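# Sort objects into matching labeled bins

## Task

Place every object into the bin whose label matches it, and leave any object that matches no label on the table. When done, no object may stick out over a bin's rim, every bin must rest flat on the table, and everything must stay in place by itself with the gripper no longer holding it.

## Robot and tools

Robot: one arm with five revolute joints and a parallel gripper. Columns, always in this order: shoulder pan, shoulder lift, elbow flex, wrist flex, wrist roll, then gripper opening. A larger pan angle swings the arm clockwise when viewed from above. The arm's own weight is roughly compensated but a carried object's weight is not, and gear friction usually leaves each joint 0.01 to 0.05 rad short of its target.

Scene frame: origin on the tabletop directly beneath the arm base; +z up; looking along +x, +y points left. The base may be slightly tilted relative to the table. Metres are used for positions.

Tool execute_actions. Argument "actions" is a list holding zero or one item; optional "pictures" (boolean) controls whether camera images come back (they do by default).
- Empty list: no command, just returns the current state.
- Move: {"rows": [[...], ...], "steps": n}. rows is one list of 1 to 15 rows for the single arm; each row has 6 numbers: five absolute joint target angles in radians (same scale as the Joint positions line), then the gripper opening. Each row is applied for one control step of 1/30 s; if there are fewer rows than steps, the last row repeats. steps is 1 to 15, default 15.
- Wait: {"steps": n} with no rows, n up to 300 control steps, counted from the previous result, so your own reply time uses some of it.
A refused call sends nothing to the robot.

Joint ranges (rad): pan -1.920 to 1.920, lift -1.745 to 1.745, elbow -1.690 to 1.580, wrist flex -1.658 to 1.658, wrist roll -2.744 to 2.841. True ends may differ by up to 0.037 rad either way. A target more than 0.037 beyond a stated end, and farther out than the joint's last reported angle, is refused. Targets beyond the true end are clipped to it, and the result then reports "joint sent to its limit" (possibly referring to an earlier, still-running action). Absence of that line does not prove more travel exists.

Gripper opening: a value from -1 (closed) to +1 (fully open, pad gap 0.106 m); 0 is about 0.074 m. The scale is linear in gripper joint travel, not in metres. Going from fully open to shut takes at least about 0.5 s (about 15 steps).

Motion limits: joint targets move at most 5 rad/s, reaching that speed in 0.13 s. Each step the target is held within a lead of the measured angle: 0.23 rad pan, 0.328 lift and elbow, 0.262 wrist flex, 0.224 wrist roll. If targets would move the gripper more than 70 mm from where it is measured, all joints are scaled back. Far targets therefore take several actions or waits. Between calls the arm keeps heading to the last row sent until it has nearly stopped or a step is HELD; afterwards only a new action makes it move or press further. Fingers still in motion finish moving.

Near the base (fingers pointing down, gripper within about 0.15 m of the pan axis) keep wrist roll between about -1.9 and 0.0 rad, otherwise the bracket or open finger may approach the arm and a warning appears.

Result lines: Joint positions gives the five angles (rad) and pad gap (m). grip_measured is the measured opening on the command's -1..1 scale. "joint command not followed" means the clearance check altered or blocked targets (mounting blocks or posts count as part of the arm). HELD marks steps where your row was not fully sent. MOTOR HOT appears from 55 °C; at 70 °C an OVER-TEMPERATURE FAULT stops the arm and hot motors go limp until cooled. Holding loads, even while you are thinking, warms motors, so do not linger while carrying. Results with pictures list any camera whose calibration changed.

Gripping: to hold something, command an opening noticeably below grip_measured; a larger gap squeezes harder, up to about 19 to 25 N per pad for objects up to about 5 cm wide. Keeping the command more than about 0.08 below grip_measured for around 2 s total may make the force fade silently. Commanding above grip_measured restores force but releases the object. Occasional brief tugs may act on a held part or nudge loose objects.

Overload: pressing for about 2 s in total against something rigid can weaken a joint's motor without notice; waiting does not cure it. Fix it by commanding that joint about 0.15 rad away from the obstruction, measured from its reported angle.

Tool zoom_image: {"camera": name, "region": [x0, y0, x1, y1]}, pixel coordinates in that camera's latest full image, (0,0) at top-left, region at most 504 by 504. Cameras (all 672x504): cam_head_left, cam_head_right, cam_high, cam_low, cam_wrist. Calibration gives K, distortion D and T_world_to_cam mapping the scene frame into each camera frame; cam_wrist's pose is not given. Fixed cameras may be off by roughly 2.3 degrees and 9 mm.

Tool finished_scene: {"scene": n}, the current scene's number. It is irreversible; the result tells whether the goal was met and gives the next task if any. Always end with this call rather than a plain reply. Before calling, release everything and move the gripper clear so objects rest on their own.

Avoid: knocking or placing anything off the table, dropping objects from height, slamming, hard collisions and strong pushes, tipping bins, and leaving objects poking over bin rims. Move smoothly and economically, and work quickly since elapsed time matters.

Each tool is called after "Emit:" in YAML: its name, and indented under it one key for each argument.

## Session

Emit:
execute_actions:
  actions: []

Scene clock: 0.00 s of 7600.00 s.
grip_measured=+1.00
Joint positions: [ 1.179 -1.308  0.578  1.251  0.909  0.106]
Motor temperatures (°C, as the motors report them): [26 29 26 24 27]

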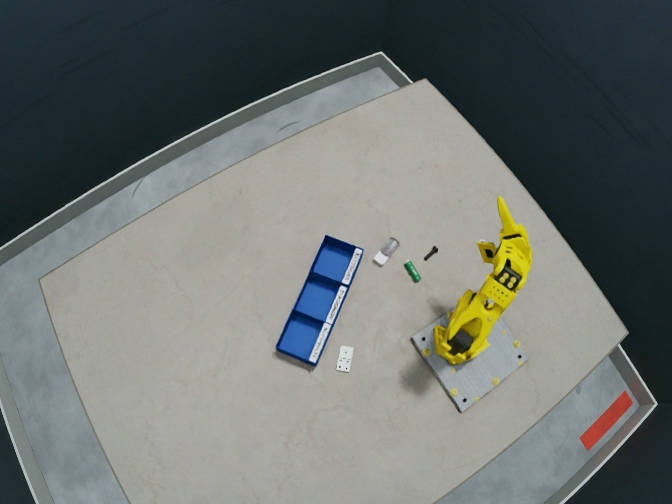

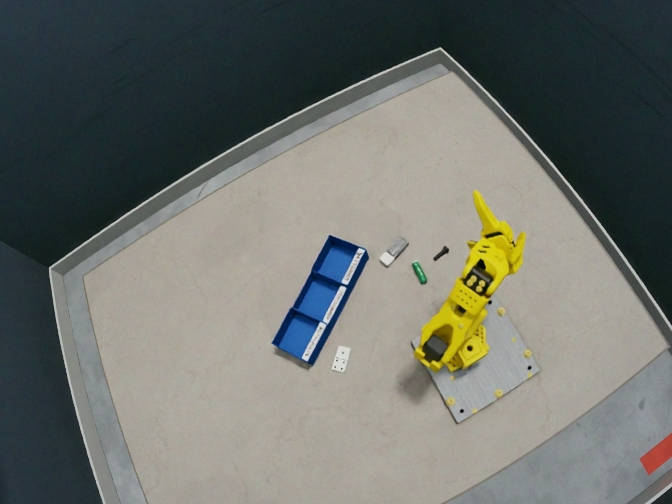

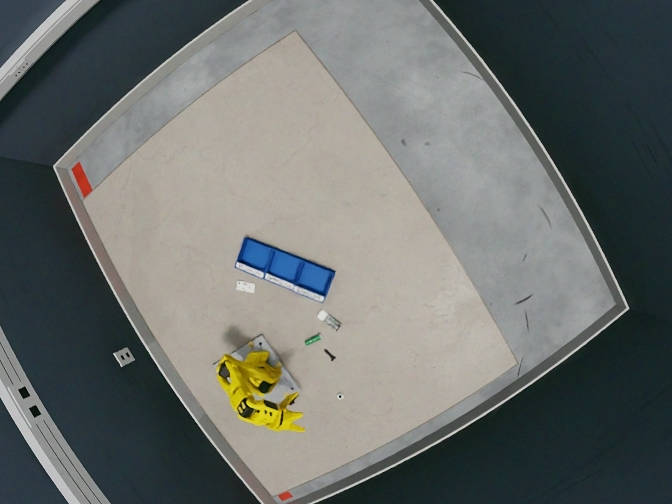

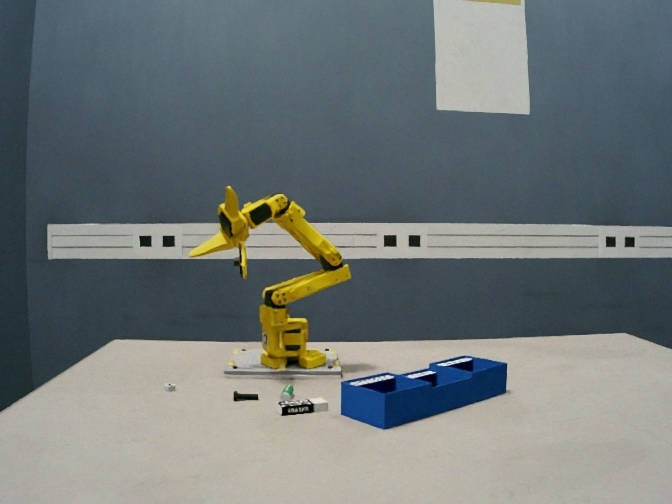

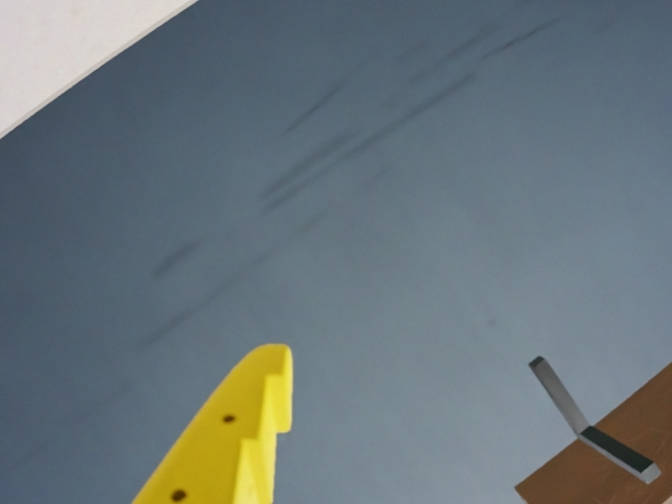

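Emit:
zoom_image:
  camera: "cam_high"
  region: [220, 220, 380, 410]

Emit:
zoom_image:
  camera: "cam_head_left"
  region: [260, 220, 460, 380]

Region (220, 220, 380, 410) of cam_high's 672x504 image, scaled by 2.653, with more detail than that image has; it fills the left 424 columns of this view, and the rest is white.

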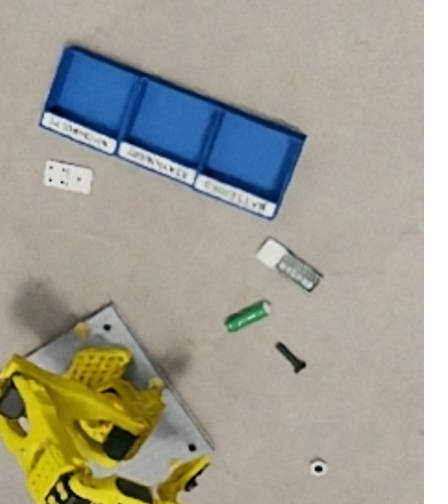

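Region (260, 220, 460, 380) of cam_head_left's 672x504 image, scaled by 2.520, with more detail than that image has; it fills the top 403 rows of this view, and the rest is white.

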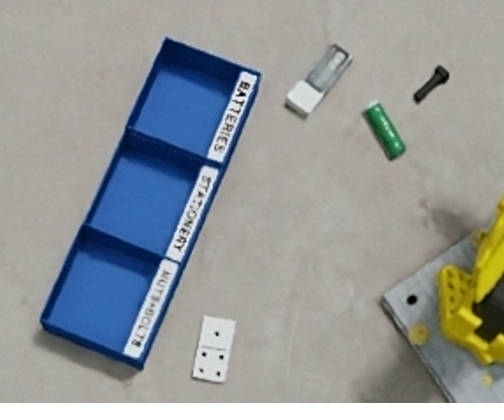

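Emit:
execute_actions:
  actions:
    - {"rows":[[0.9,-1.0,0.55,1.2,0.4,0.3],[0.6,-0.7,0.5,1.2,0,0.3],[0.3,-0.4,0.48,1.15,-0.5,0.2],[-0.12,-0.08,0.46,1.14,-1.88,0]],"steps":15}
  pictures: false

Emit:
execute_actions:
  actions:
    - {"steps":45}

Scene clock: 7.97 s of 7600.00 s.
grip_measured=+0.03
Joint positions: [ 0.476 -0.38   0.475  1.148  0.224  0.075]
Motor temperatures (°C, as the motors report them): [26 29 26 24 27]
Steps of this call (steps 1 to 90: nothing new was sent; then 4.47 s passed at rest; steps 91 to 105: all 15 steps of this action). Readings (joint positions):
91: [1.179 -1.308 0.578 1.251 0.909]
92: [1.170 -1.300 0.573 1.244 0.900]
94: [1.088 -1.213 0.534 1.211 0.819]
98: [0.855 -0.898 0.478 1.154 0.592]
105: the state above

Scene clock: 9.47 s of 7600.00 s.
grip_measured=+0.01
Joint positions: [-0.114 -0.096  0.475  1.148 -1.872  0.074]
Motor temperatures (°C, as the motors report them): [26 29 26 24 27]
Steps of this call (steps 1 to 45: the robot went on to your last target). Readings (joint positions):
1: [0.423 -0.309 0.475 1.148 0.173]
2: [0.369 -0.239 0.475 1.148 0.119]
4: [0.254 -0.139 0.475 1.148 0.007]
8: [0.021 -0.096 0.475 1.148 -0.218]
45: the state above

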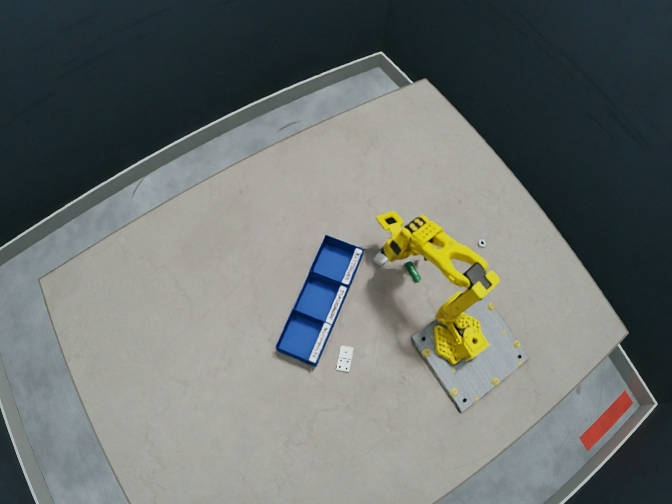

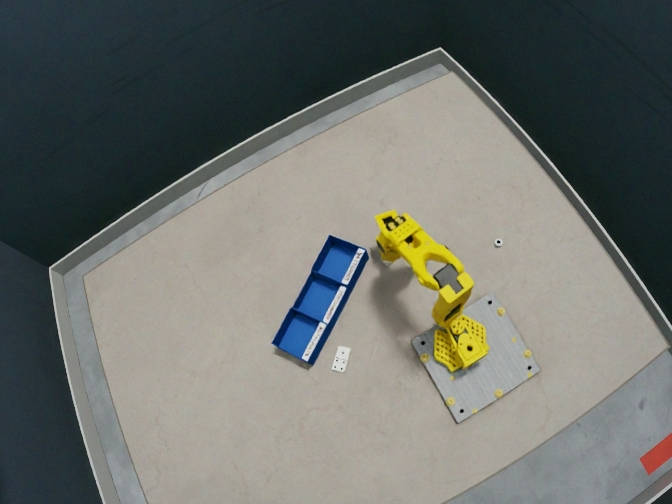

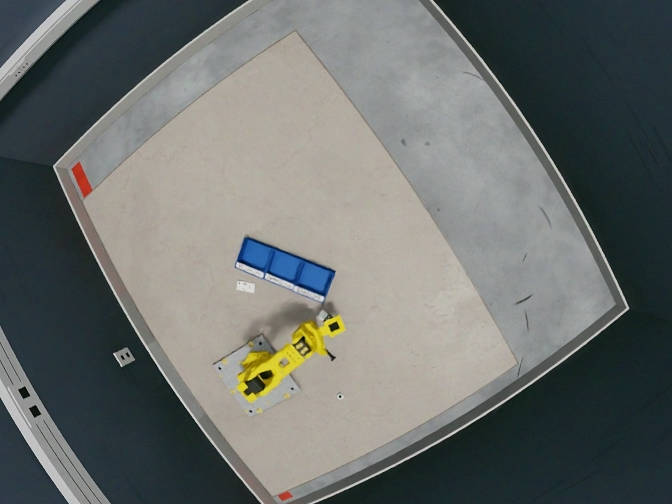

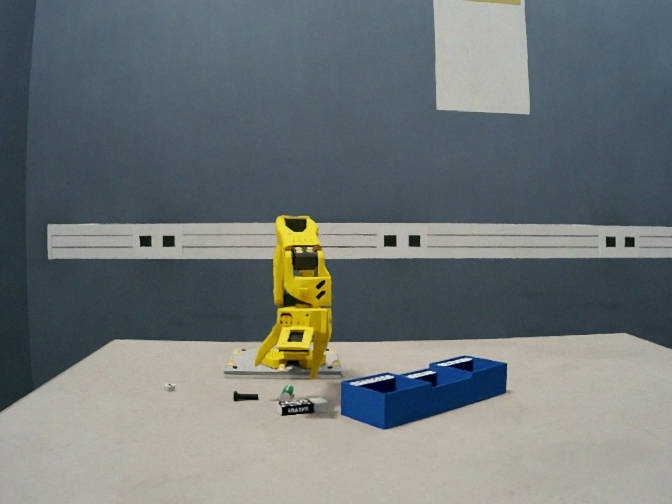

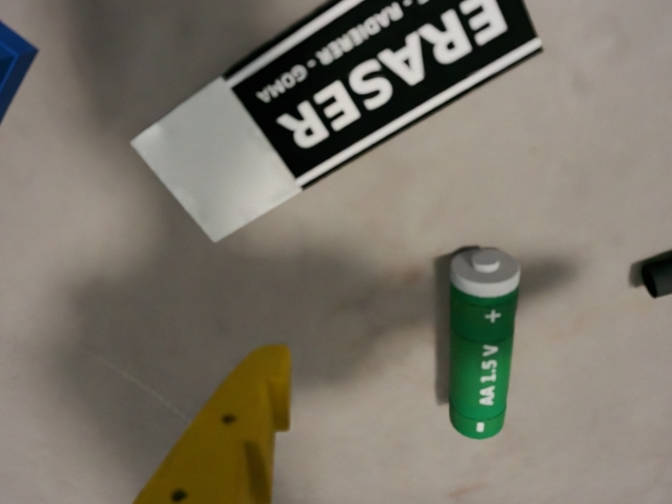

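Emit:
execute_actions:
  actions:
    - {"rows":[[0.03,-0.08,0.5,1.08,-1.75,0],[0.03,-0.08,0.5,1.08,-1.75,0],[0.03,-0.08,0.5,1.08,-1.75,0],[0.03,-0.07,0.55,1.02,-1.75,0],[0.03,-0.06,0.58,0.98,-1.75,0],[0.03,-0.05,0.61,0.95,-1.75,0]],"steps":15}

Scene clock: 12.13 s of 7600.00 s.
grip_measured=+0.01
Joint positions: [ 0.025 -0.064  0.592  0.958 -1.758  0.074]
Motor temperatures (°C, as the motors report them): [26 29 26 24 27]
Steps of this call (steps 1 to 15: the robot went on to your last target; steps 16 to 65: nothing new was sent; steps 66 to 80: all 15 steps of this action). Readings (joint positions):
66: [-0.114 -0.096 0.475 1.146 -1.872]
67: [-0.107 -0.096 0.475 1.137 -1.866]
69: [-0.048 -0.094 0.481 1.106 -1.812]
73: [0.019 -0.067 0.566 0.994 -1.764]
80: the state above

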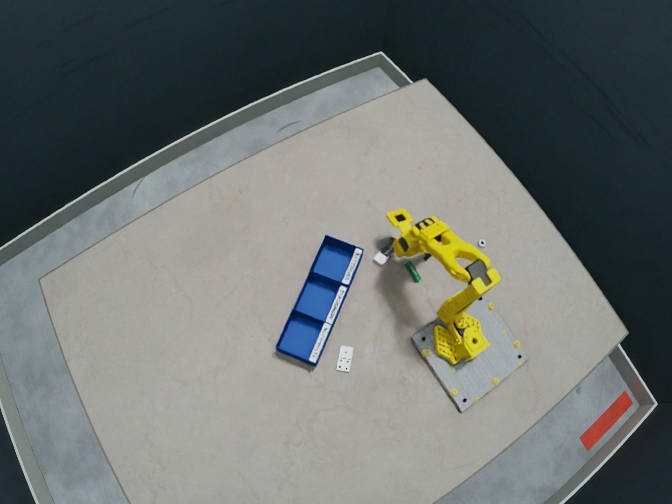

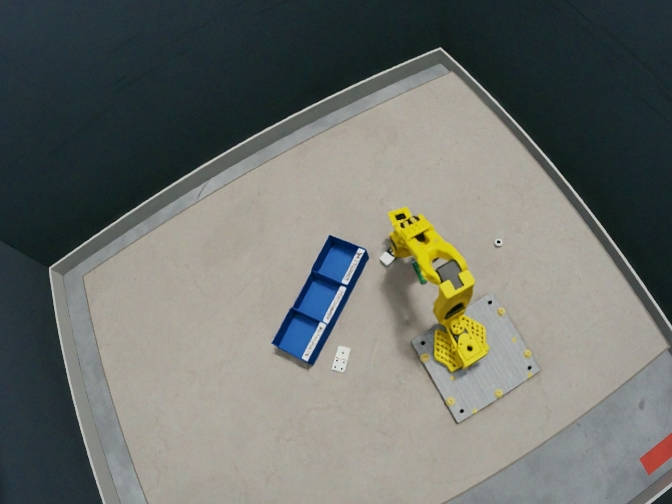

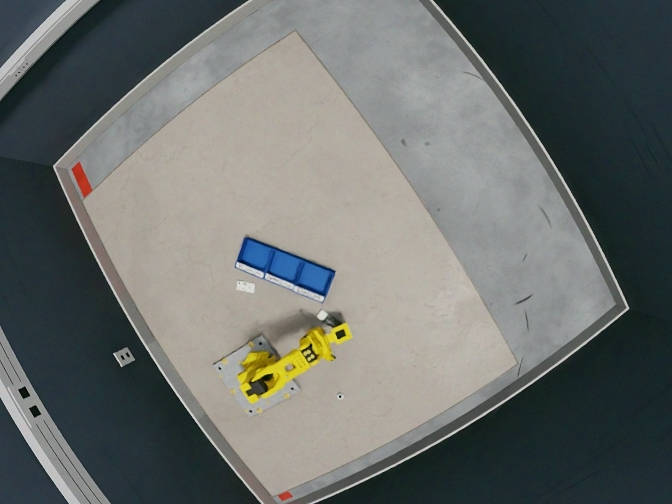

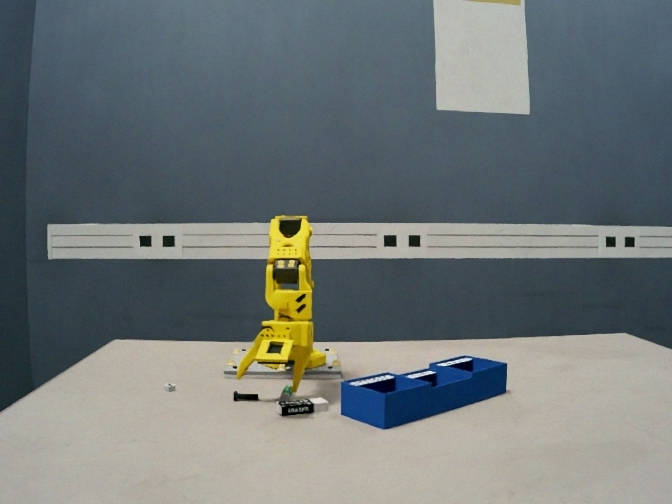

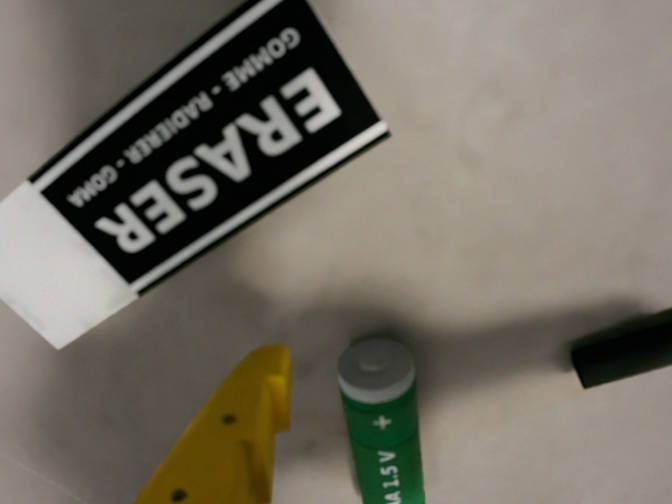

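Emit:
execute_actions:
  actions:
    - {"rows":[[0.03,-0.16,0.68,0.97,-1.84,-0.5],[0.03,-0.18,0.74,0.94,-1.84,-0.5]],"steps":14}

Scene clock: 14.30 s of 7600.00 s.
grip_measured=-0.48
Joint positions: [ 0.025 -0.17   0.722  0.948 -1.83   0.041]
Motor temperatures (°C, as the motors report them): [26 29 26 24 27]
Steps of this call (steps 1 to 15: the robot went on to your last target; steps 16 to 51: nothing new was sent; steps 52 to 65: all 14 steps of this action). Readings (joint positions):
52: [0.025 -0.064 0.593 0.958 -1.758]
53: [0.025 -0.068 0.604 0.958 -1.764]
55: [0.025 -0.117 0.665 0.955 -1.801]
59: [0.025 -0.163 0.721 0.948 -1.827]
65: the state above

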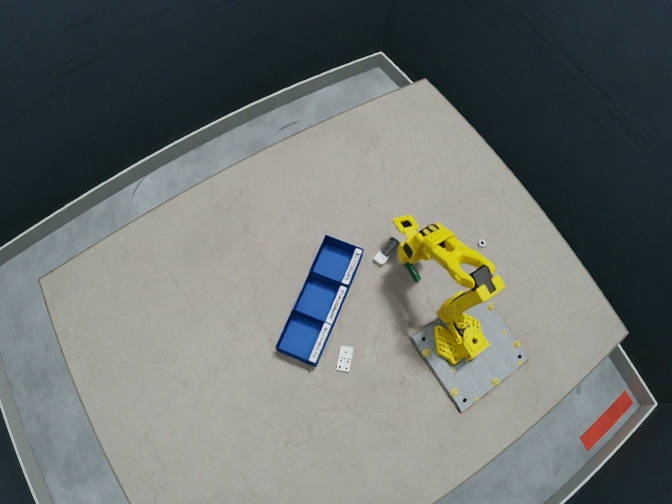

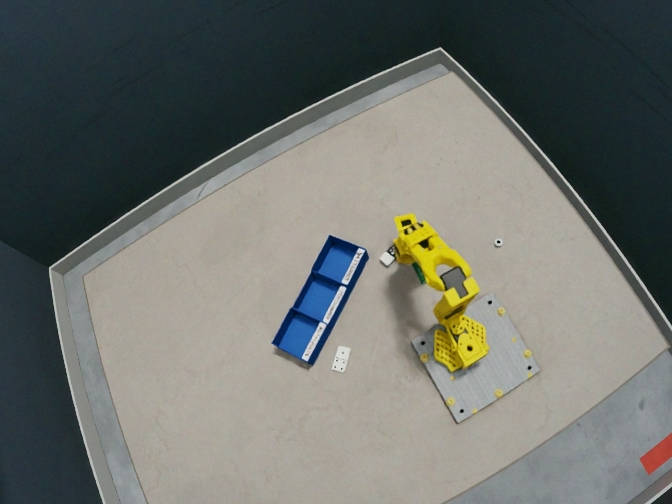

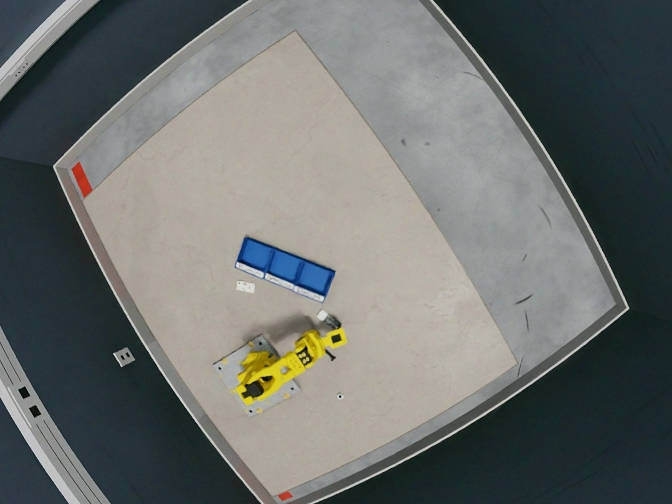

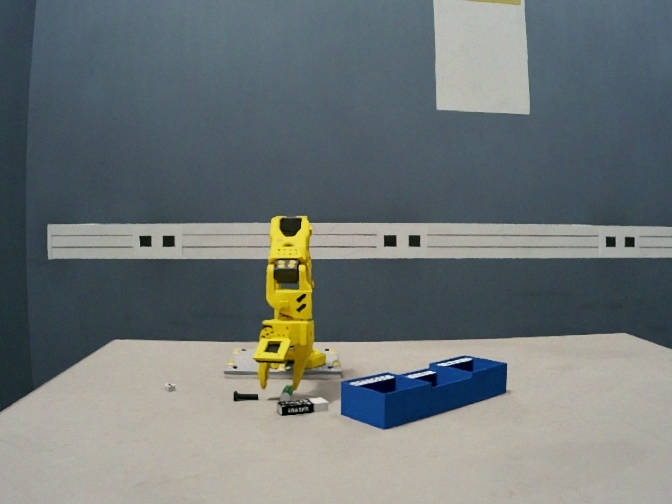

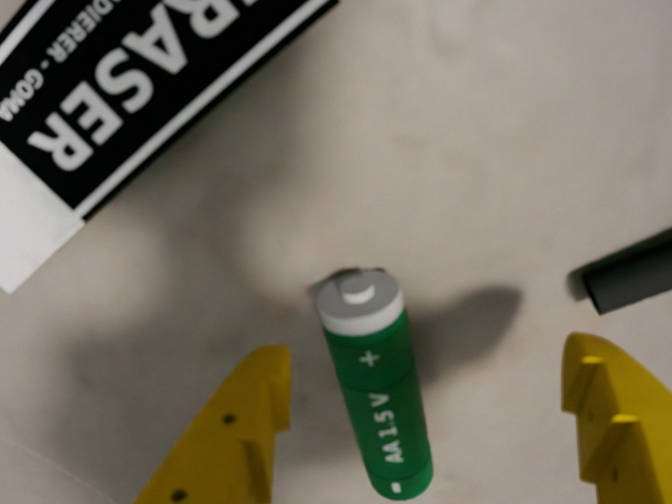

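Emit:
execute_actions:
  actions:
    - {"rows":[[-0.01,-0.19,0.76,0.94,-1.56,-0.62],[-0.01,-0.19,0.76,0.94,-1.56,-0.62],[-0.01,-0.19,0.76,0.94,-1.56,-0.62],[-0.01,-0.19,0.76,0.94,-1.56,-0.62],[-0.01,-0.19,0.76,0.94,-1.56,-0.62],[-0.01,-0.19,0.8,0.91,-1.56,-0.62],[-0.01,-0.19,0.83,0.88,-1.56,-0.62]],"steps":14}

Scene clock: 16.17 s of 7600.00 s.
grip_measured=-0.61
Joint positions: [-0.005 -0.18   0.813  0.889 -1.57   0.031]
Motor temperatures (°C, as the motors report them): [26 29 26 24 27]
Steps of this call (steps 1 to 15: the robot went on to your last target; steps 16 to 42: nothing new was sent; steps 43 to 56: all 14 steps of this action). Readings (joint positions):
43: [0.025 -0.171 0.724 0.947 -1.830]
44: [0.021 -0.174 0.730 0.947 -1.824]
46: [0.005 -0.177 0.741 0.947 -1.746]
50: [-0.004 -0.180 0.773 0.921 -1.594]
56: the state above

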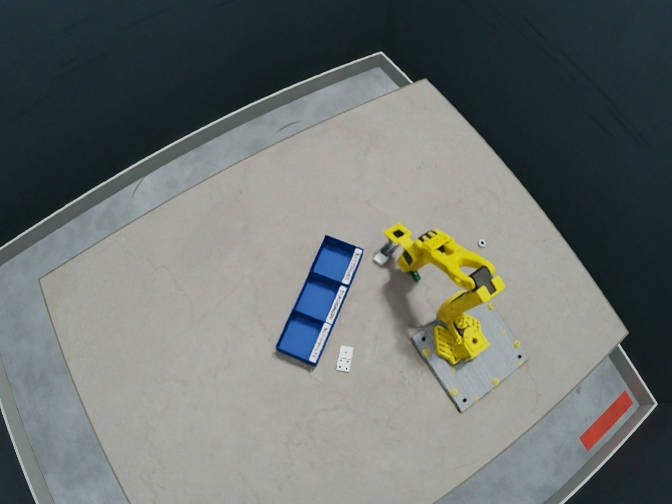

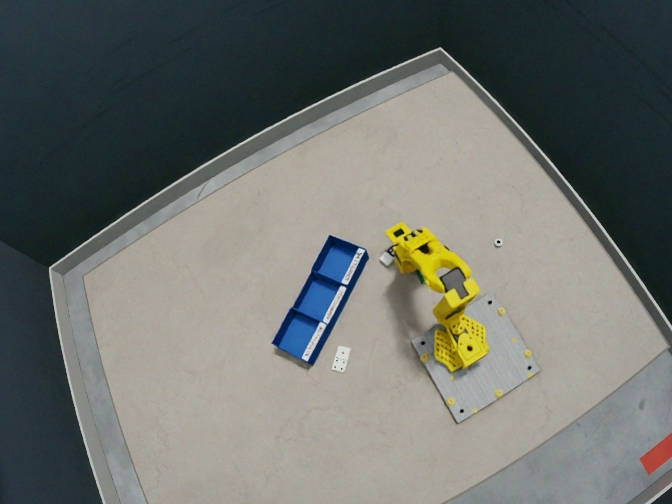

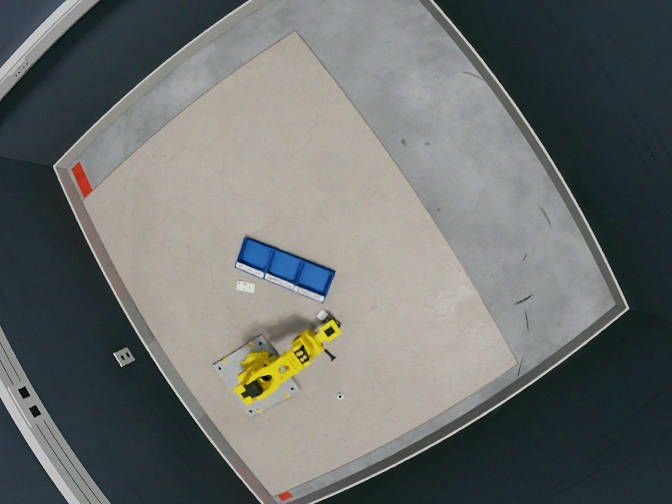

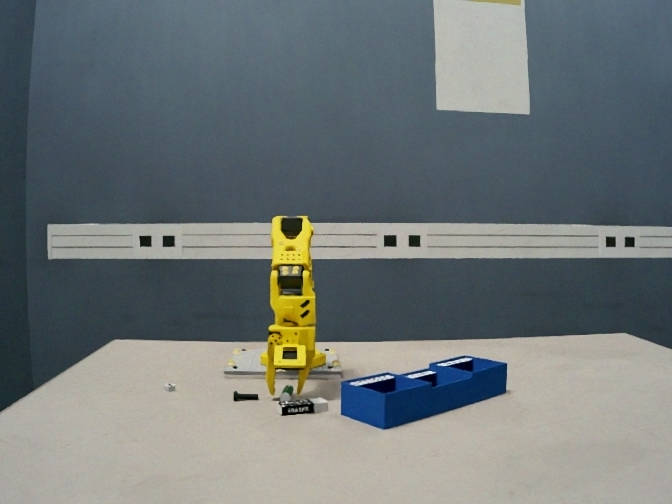

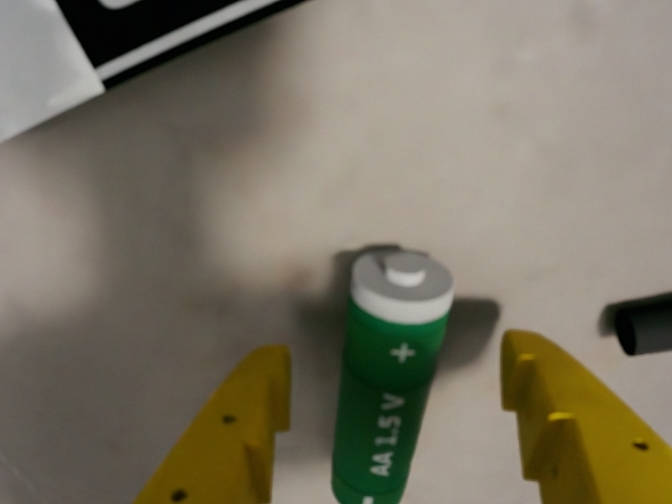

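Emit:
execute_actions:
  actions:
    - {"rows":[[-0.01,-0.19,0.86,0.85,-1.64,-0.62],[-0.01,-0.19,0.89,0.82,-1.64,-0.62],[-0.01,-0.19,0.89,0.82,-1.64,-0.62],[-0.01,-0.19,0.89,0.82,-1.64,-0.62],[-0.01,-0.19,0.89,0.82,-1.64,-0.62],[-0.01,-0.19,0.89,0.82,-1.64,-0.62],[-0.01,-0.19,0.89,0.82,-1.64,-0.75],[-0.01,-0.19,0.89,0.82,-1.64,-0.9]],"steps":15}

Scene clock: 17.87 s of 7600.00 s.
grip_measured=-0.84
Joint positions: [-0.005 -0.183  0.873  0.827 -1.631  0.014]
Motor temperatures (°C, as the motors report them): [26 29 26 24 27]
Steps of this call (steps 1 to 15: the robot went on to your last target; steps 16 to 36: nothing new was sent; steps 37 to 51: all 15 steps of this action). Readings (joint positions):
37: [-0.005 -0.180 0.814 0.885 -1.570]
38: [-0.005 -0.182 0.823 0.878 -1.574]
40: [-0.005 -0.182 0.854 0.847 -1.608]
44: [-0.005 -0.182 0.873 0.829 -1.629]
51: the state above

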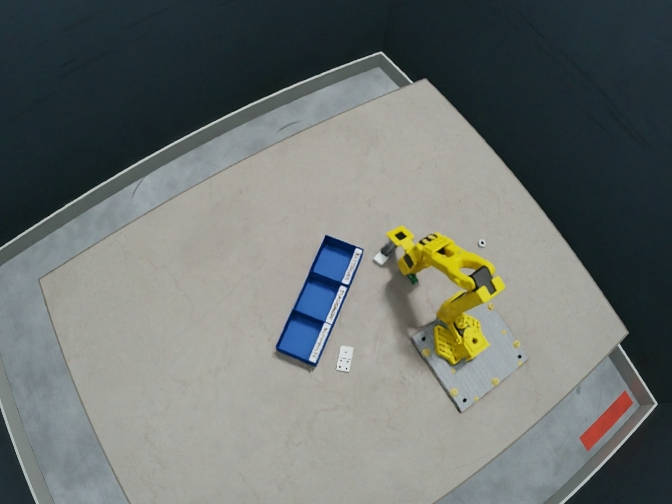

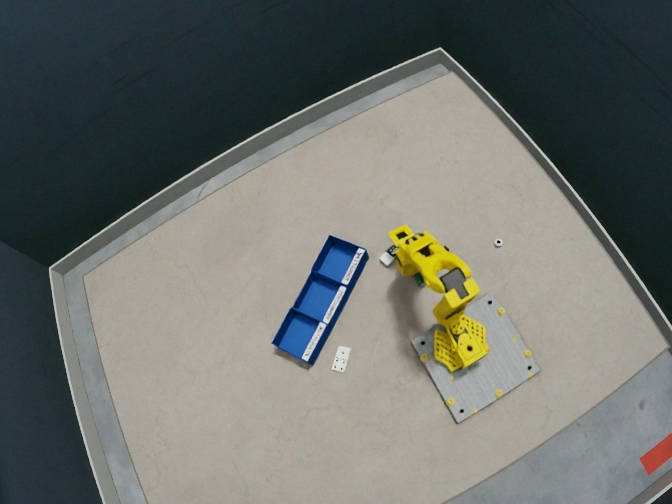

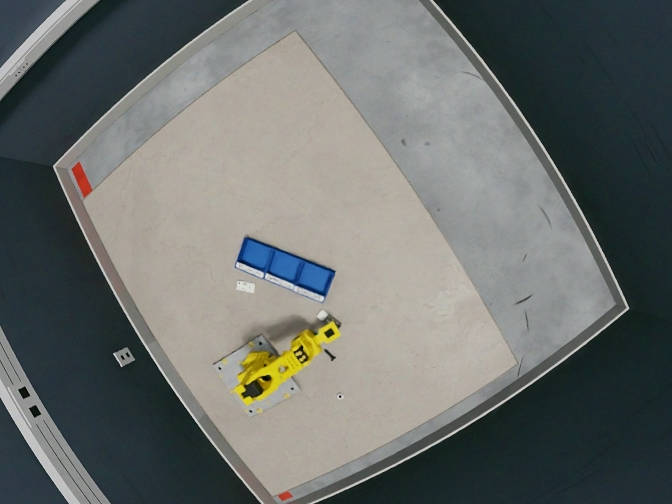

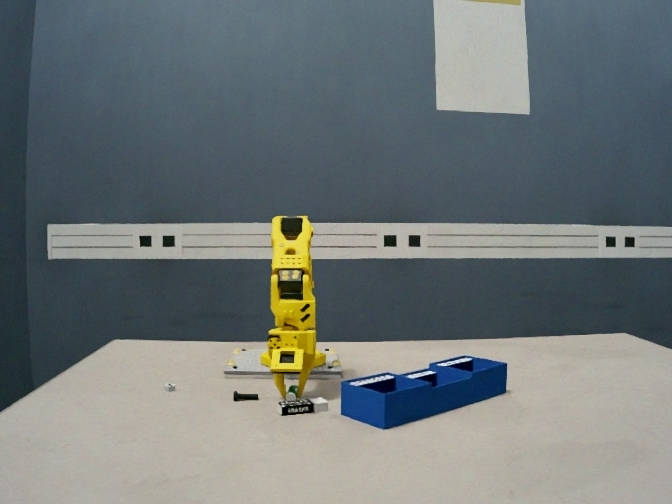

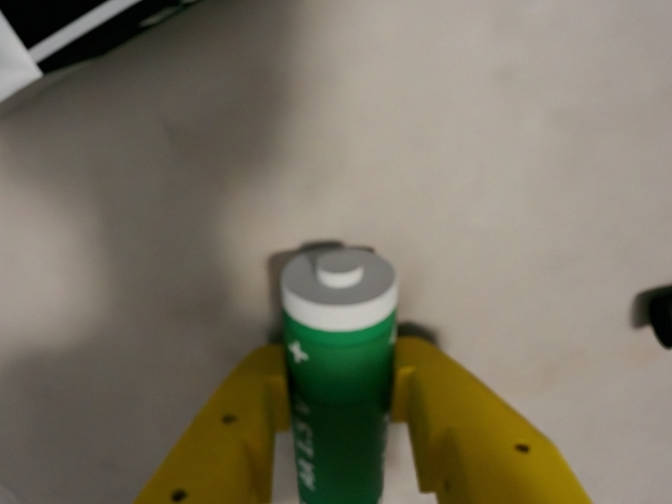

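Emit:
execute_actions:
  actions:
    - {"rows":[[-0.01,-0.2,0.78,0.93,-1.64,-0.9],[-0.01,-0.2,0.68,1.03,-1.6,-0.9],[-0.01,-0.2,0.56,1.15,-1.55,-0.9],[-0.01,-0.18,0.42,1.27,-1.5,-0.9],[-0.05,-0.14,0.28,1.37,-1.45,-0.9],[-0.12,-0.08,0.14,1.45,-1.4,-0.9],[-0.2,0,0,1.52,-1.4,-0.9],[-0.28,0.08,-0.14,1.58,-1.4,-0.9],[-0.36,0.17,-0.28,1.62,-1.4,-0.9],[-0.43,0.26,-0.42,1.62,-1.4,-0.9],[-0.49,0.34,-0.54,1.62,-1.4,-0.9],[-0.54,0.42,-0.64,1.62,-1.4,-0.9],[-0.54,0.48,-0.7,1.62,-1.4,-0.9]],"steps":15}
  pictures: false

Emit:
execute_actions:
  actions:
    - {"steps":8}

Scene clock: 21.67 s of 7600.00 s.
grip_measured=-0.84
Joint positions: [-0.47   0.378 -0.043  1.573 -1.41   0.014]
Motor temperatures (°C, as the motors report them): [26 29 26 24 27]
Steps of this call (steps 1 to 15: the robot went on to your last target; steps 16 to 90: nothing new was sent; then 0.30 s passed at rest; steps 91 to 105: all 15 steps of this action). Readings (joint positions):
91: [-0.005 -0.183 0.873 0.827 -1.633]
92: [-0.005 -0.185 0.871 0.833 -1.633]
94: [-0.005 -0.185 0.802 0.916 -1.606]
98: [-0.080 -0.108 0.495 1.177 -1.459]
105: the state above

Scene clock: 21.93 s of 7600.00 s.
grip_measured=-0.84
Joint positions: [-0.535  0.469 -0.614  1.613 -1.409  0.014]
Motor temperatures (°C, as the motors report them): [26 29 26 24 27]
Steps of this call (steps 1 to 8: the robot went on to your last target). Readings (joint positions):
1: [-0.501 0.421 -0.117 1.591 -1.410]
2: [-0.518 0.447 -0.192 1.600 -1.410]
4: [-0.531 0.466 -0.341 1.610 -1.409]
8: the state above

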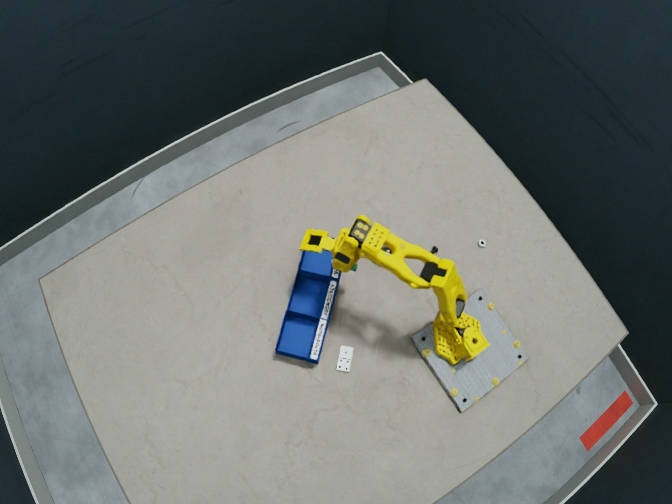

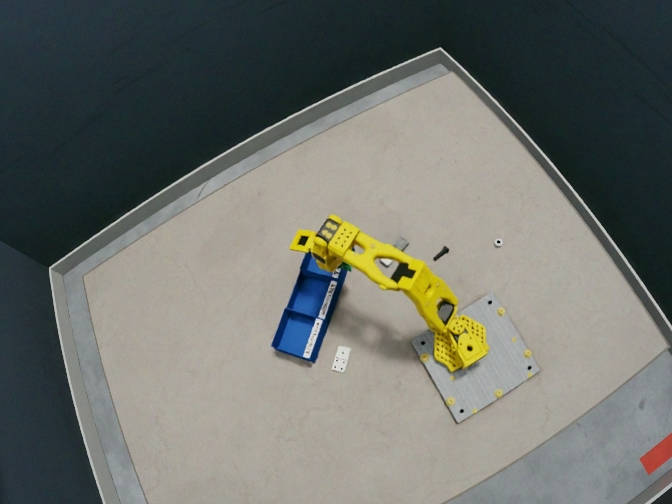

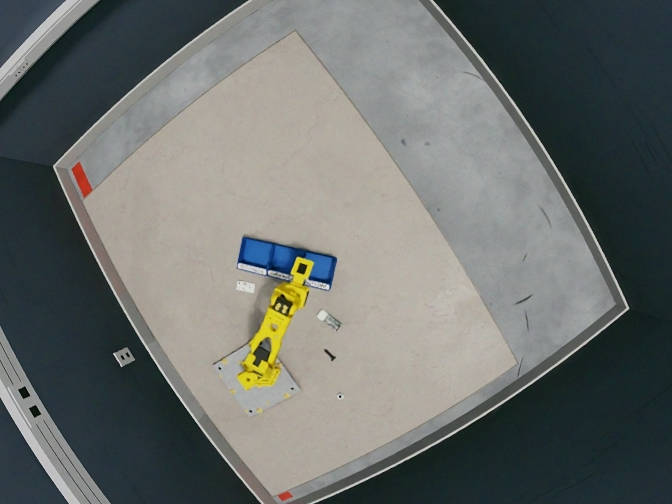

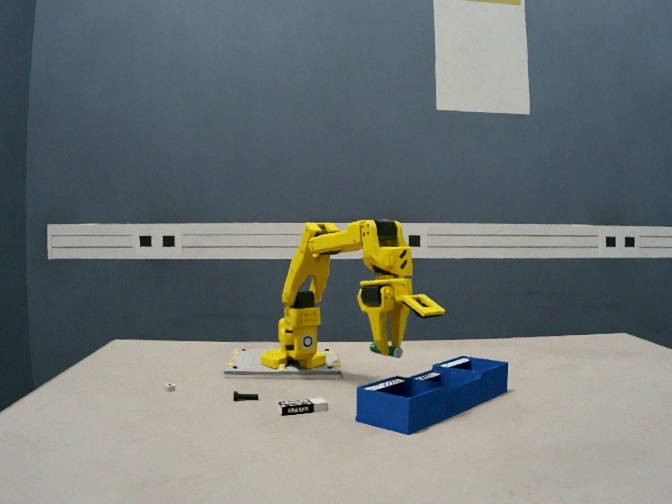

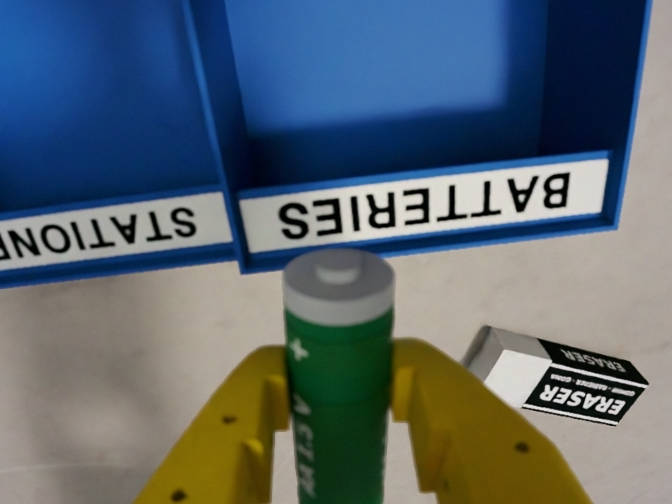

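Emit:
execute_actions:
  actions:
    - {"rows":[[-0.5,0.5,-0.73,1.58,-1.4,-0.9],[-0.48,0.54,-0.74,1.55,-1.4,-0.9],[-0.47,0.58,-0.74,1.52,-1.4,-0.9]],"steps":12}

Scene clock: 24.93 s of 7600.00 s.
grip_measured=-0.84
Joint positions: [-0.475  0.565 -0.72   1.528 -1.409  0.014]
Motor temperatures (°C, as the motors report them): [26 29 26 24 27]
Steps of this call (steps 1 to 30: the robot went on to your last target; steps 31 to 78: nothing new was sent; steps 79 to 90: all 12 steps of this action). Readings (joint positions):
79: [-0.535 0.470 -0.681 1.613 -1.409]
80: [-0.530 0.476 -0.689 1.608 -1.409]
82: [-0.502 0.518 -0.712 1.570 -1.409]
86: [-0.475 0.565 -0.718 1.533 -1.409]
90: the state above

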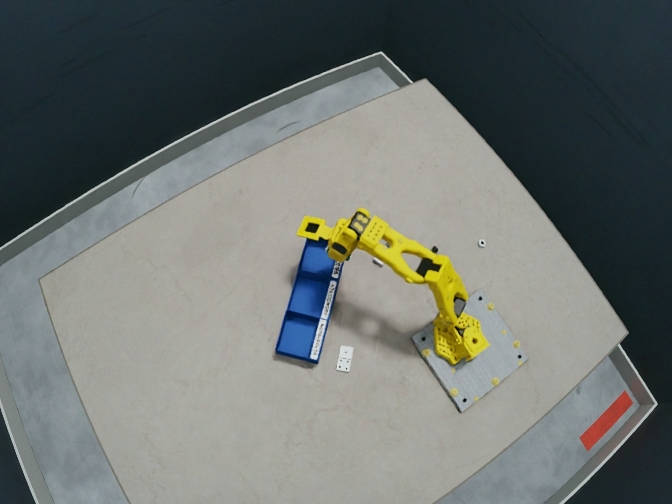

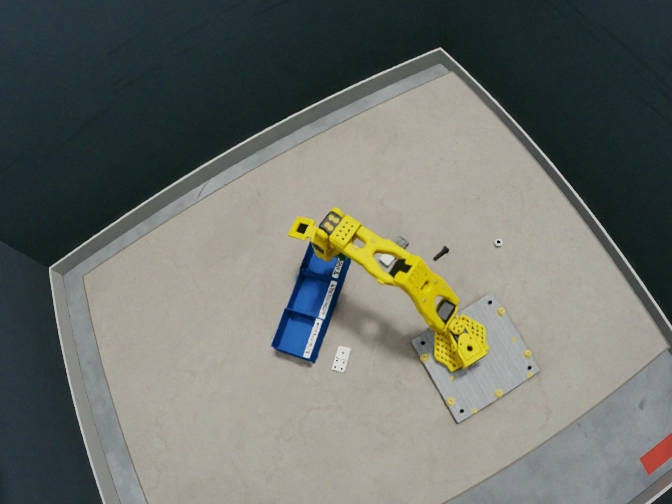

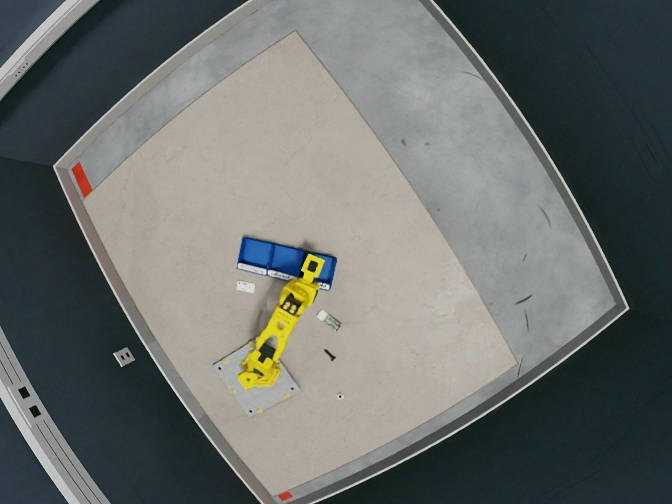

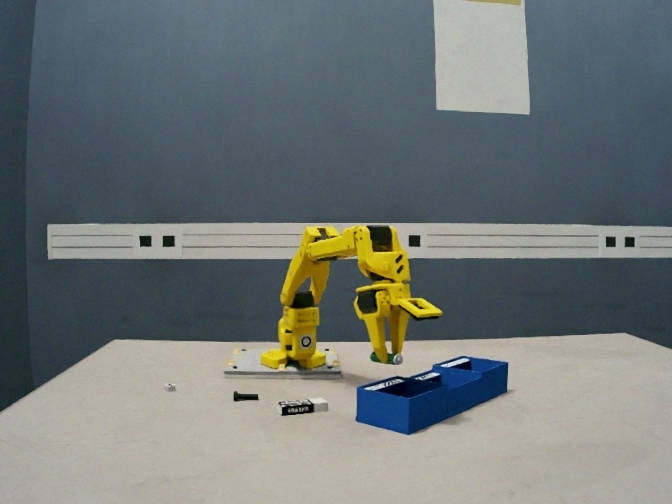

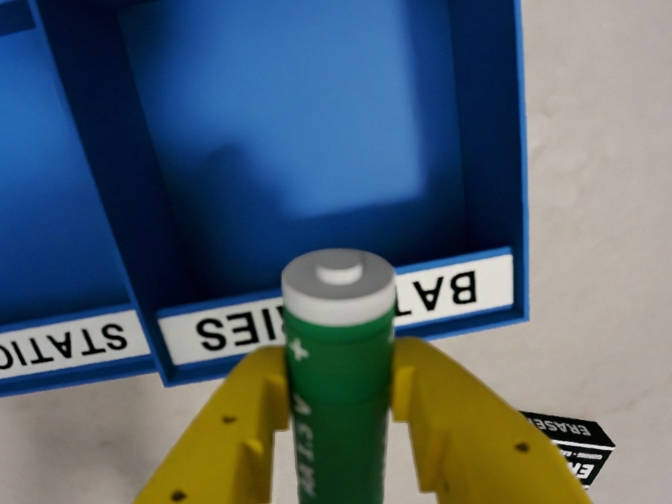

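Emit:
execute_actions:
  actions:
    - {"rows":[[-0.47,0.62,-0.82,1.48,-1.4,-0.9],[-0.47,0.67,-0.88,1.44,-1.4,-0.9],[-0.47,0.72,-0.93,1.4,-1.4,-0.9],[-0.47,0.78,-0.98,1.36,-1.4,-0.9]],"steps":13}

Scene clock: 27.13 s of 7600.00 s.
grip_measured=-0.84
Joint positions: [-0.475  0.765 -0.959  1.37  -1.409  0.014]
Motor temperatures (°C, as the motors report them): [26 29 26 24 27]
Steps of this call (steps 1 to 15: the robot went on to your last target; steps 16 to 53: nothing new was sent; steps 54 to 66: all 13 steps of this action). Readings (joint positions):
54: [-0.475 0.567 -0.721 1.528 -1.409]
55: [-0.475 0.578 -0.732 1.519 -1.409]
57: [-0.475 0.640 -0.807 1.467 -1.409]
61: [-0.475 0.755 -0.941 1.379 -1.409]
66: the state above

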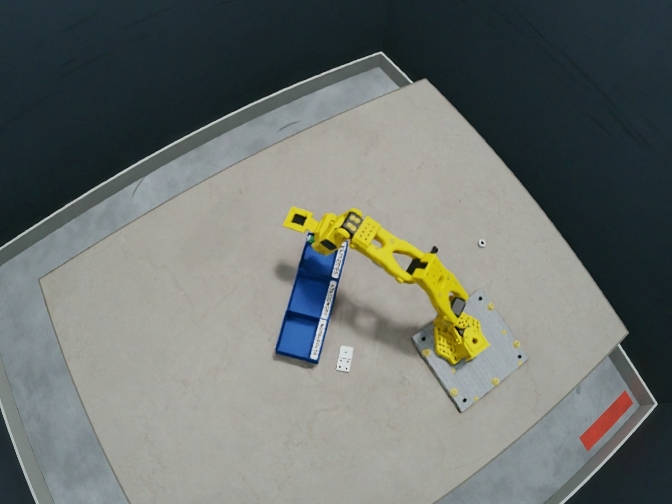

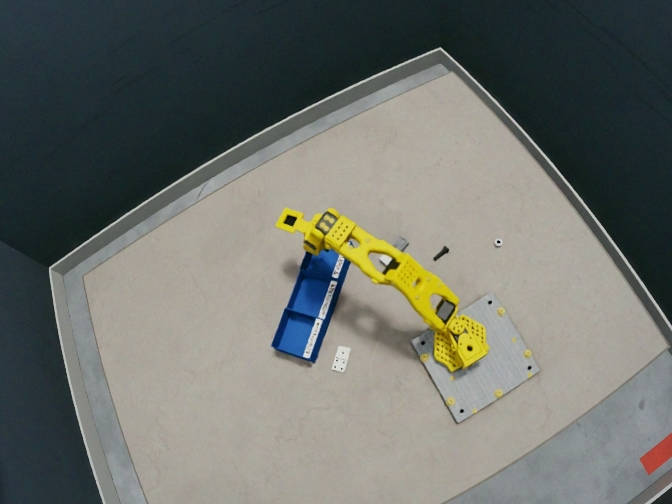

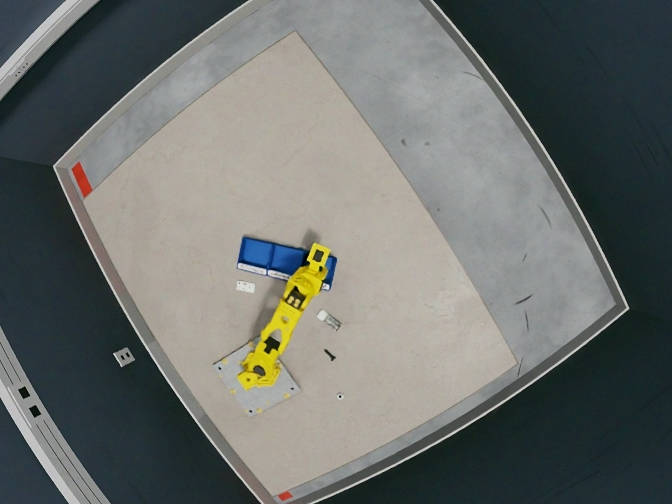

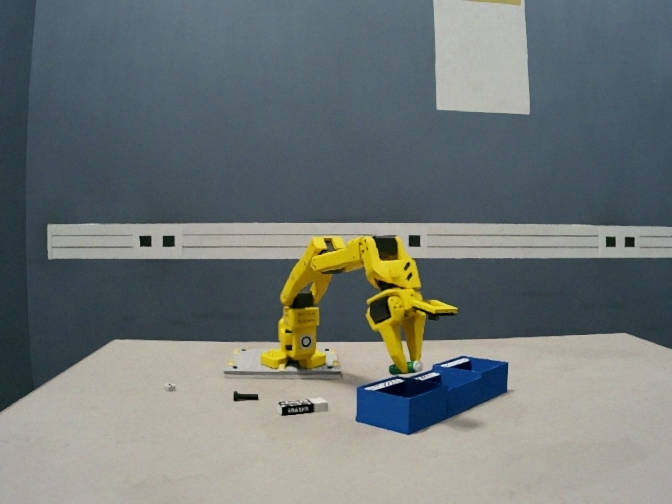

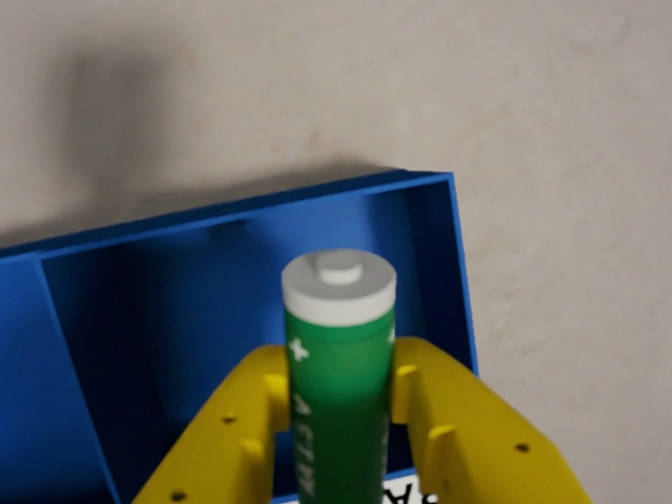

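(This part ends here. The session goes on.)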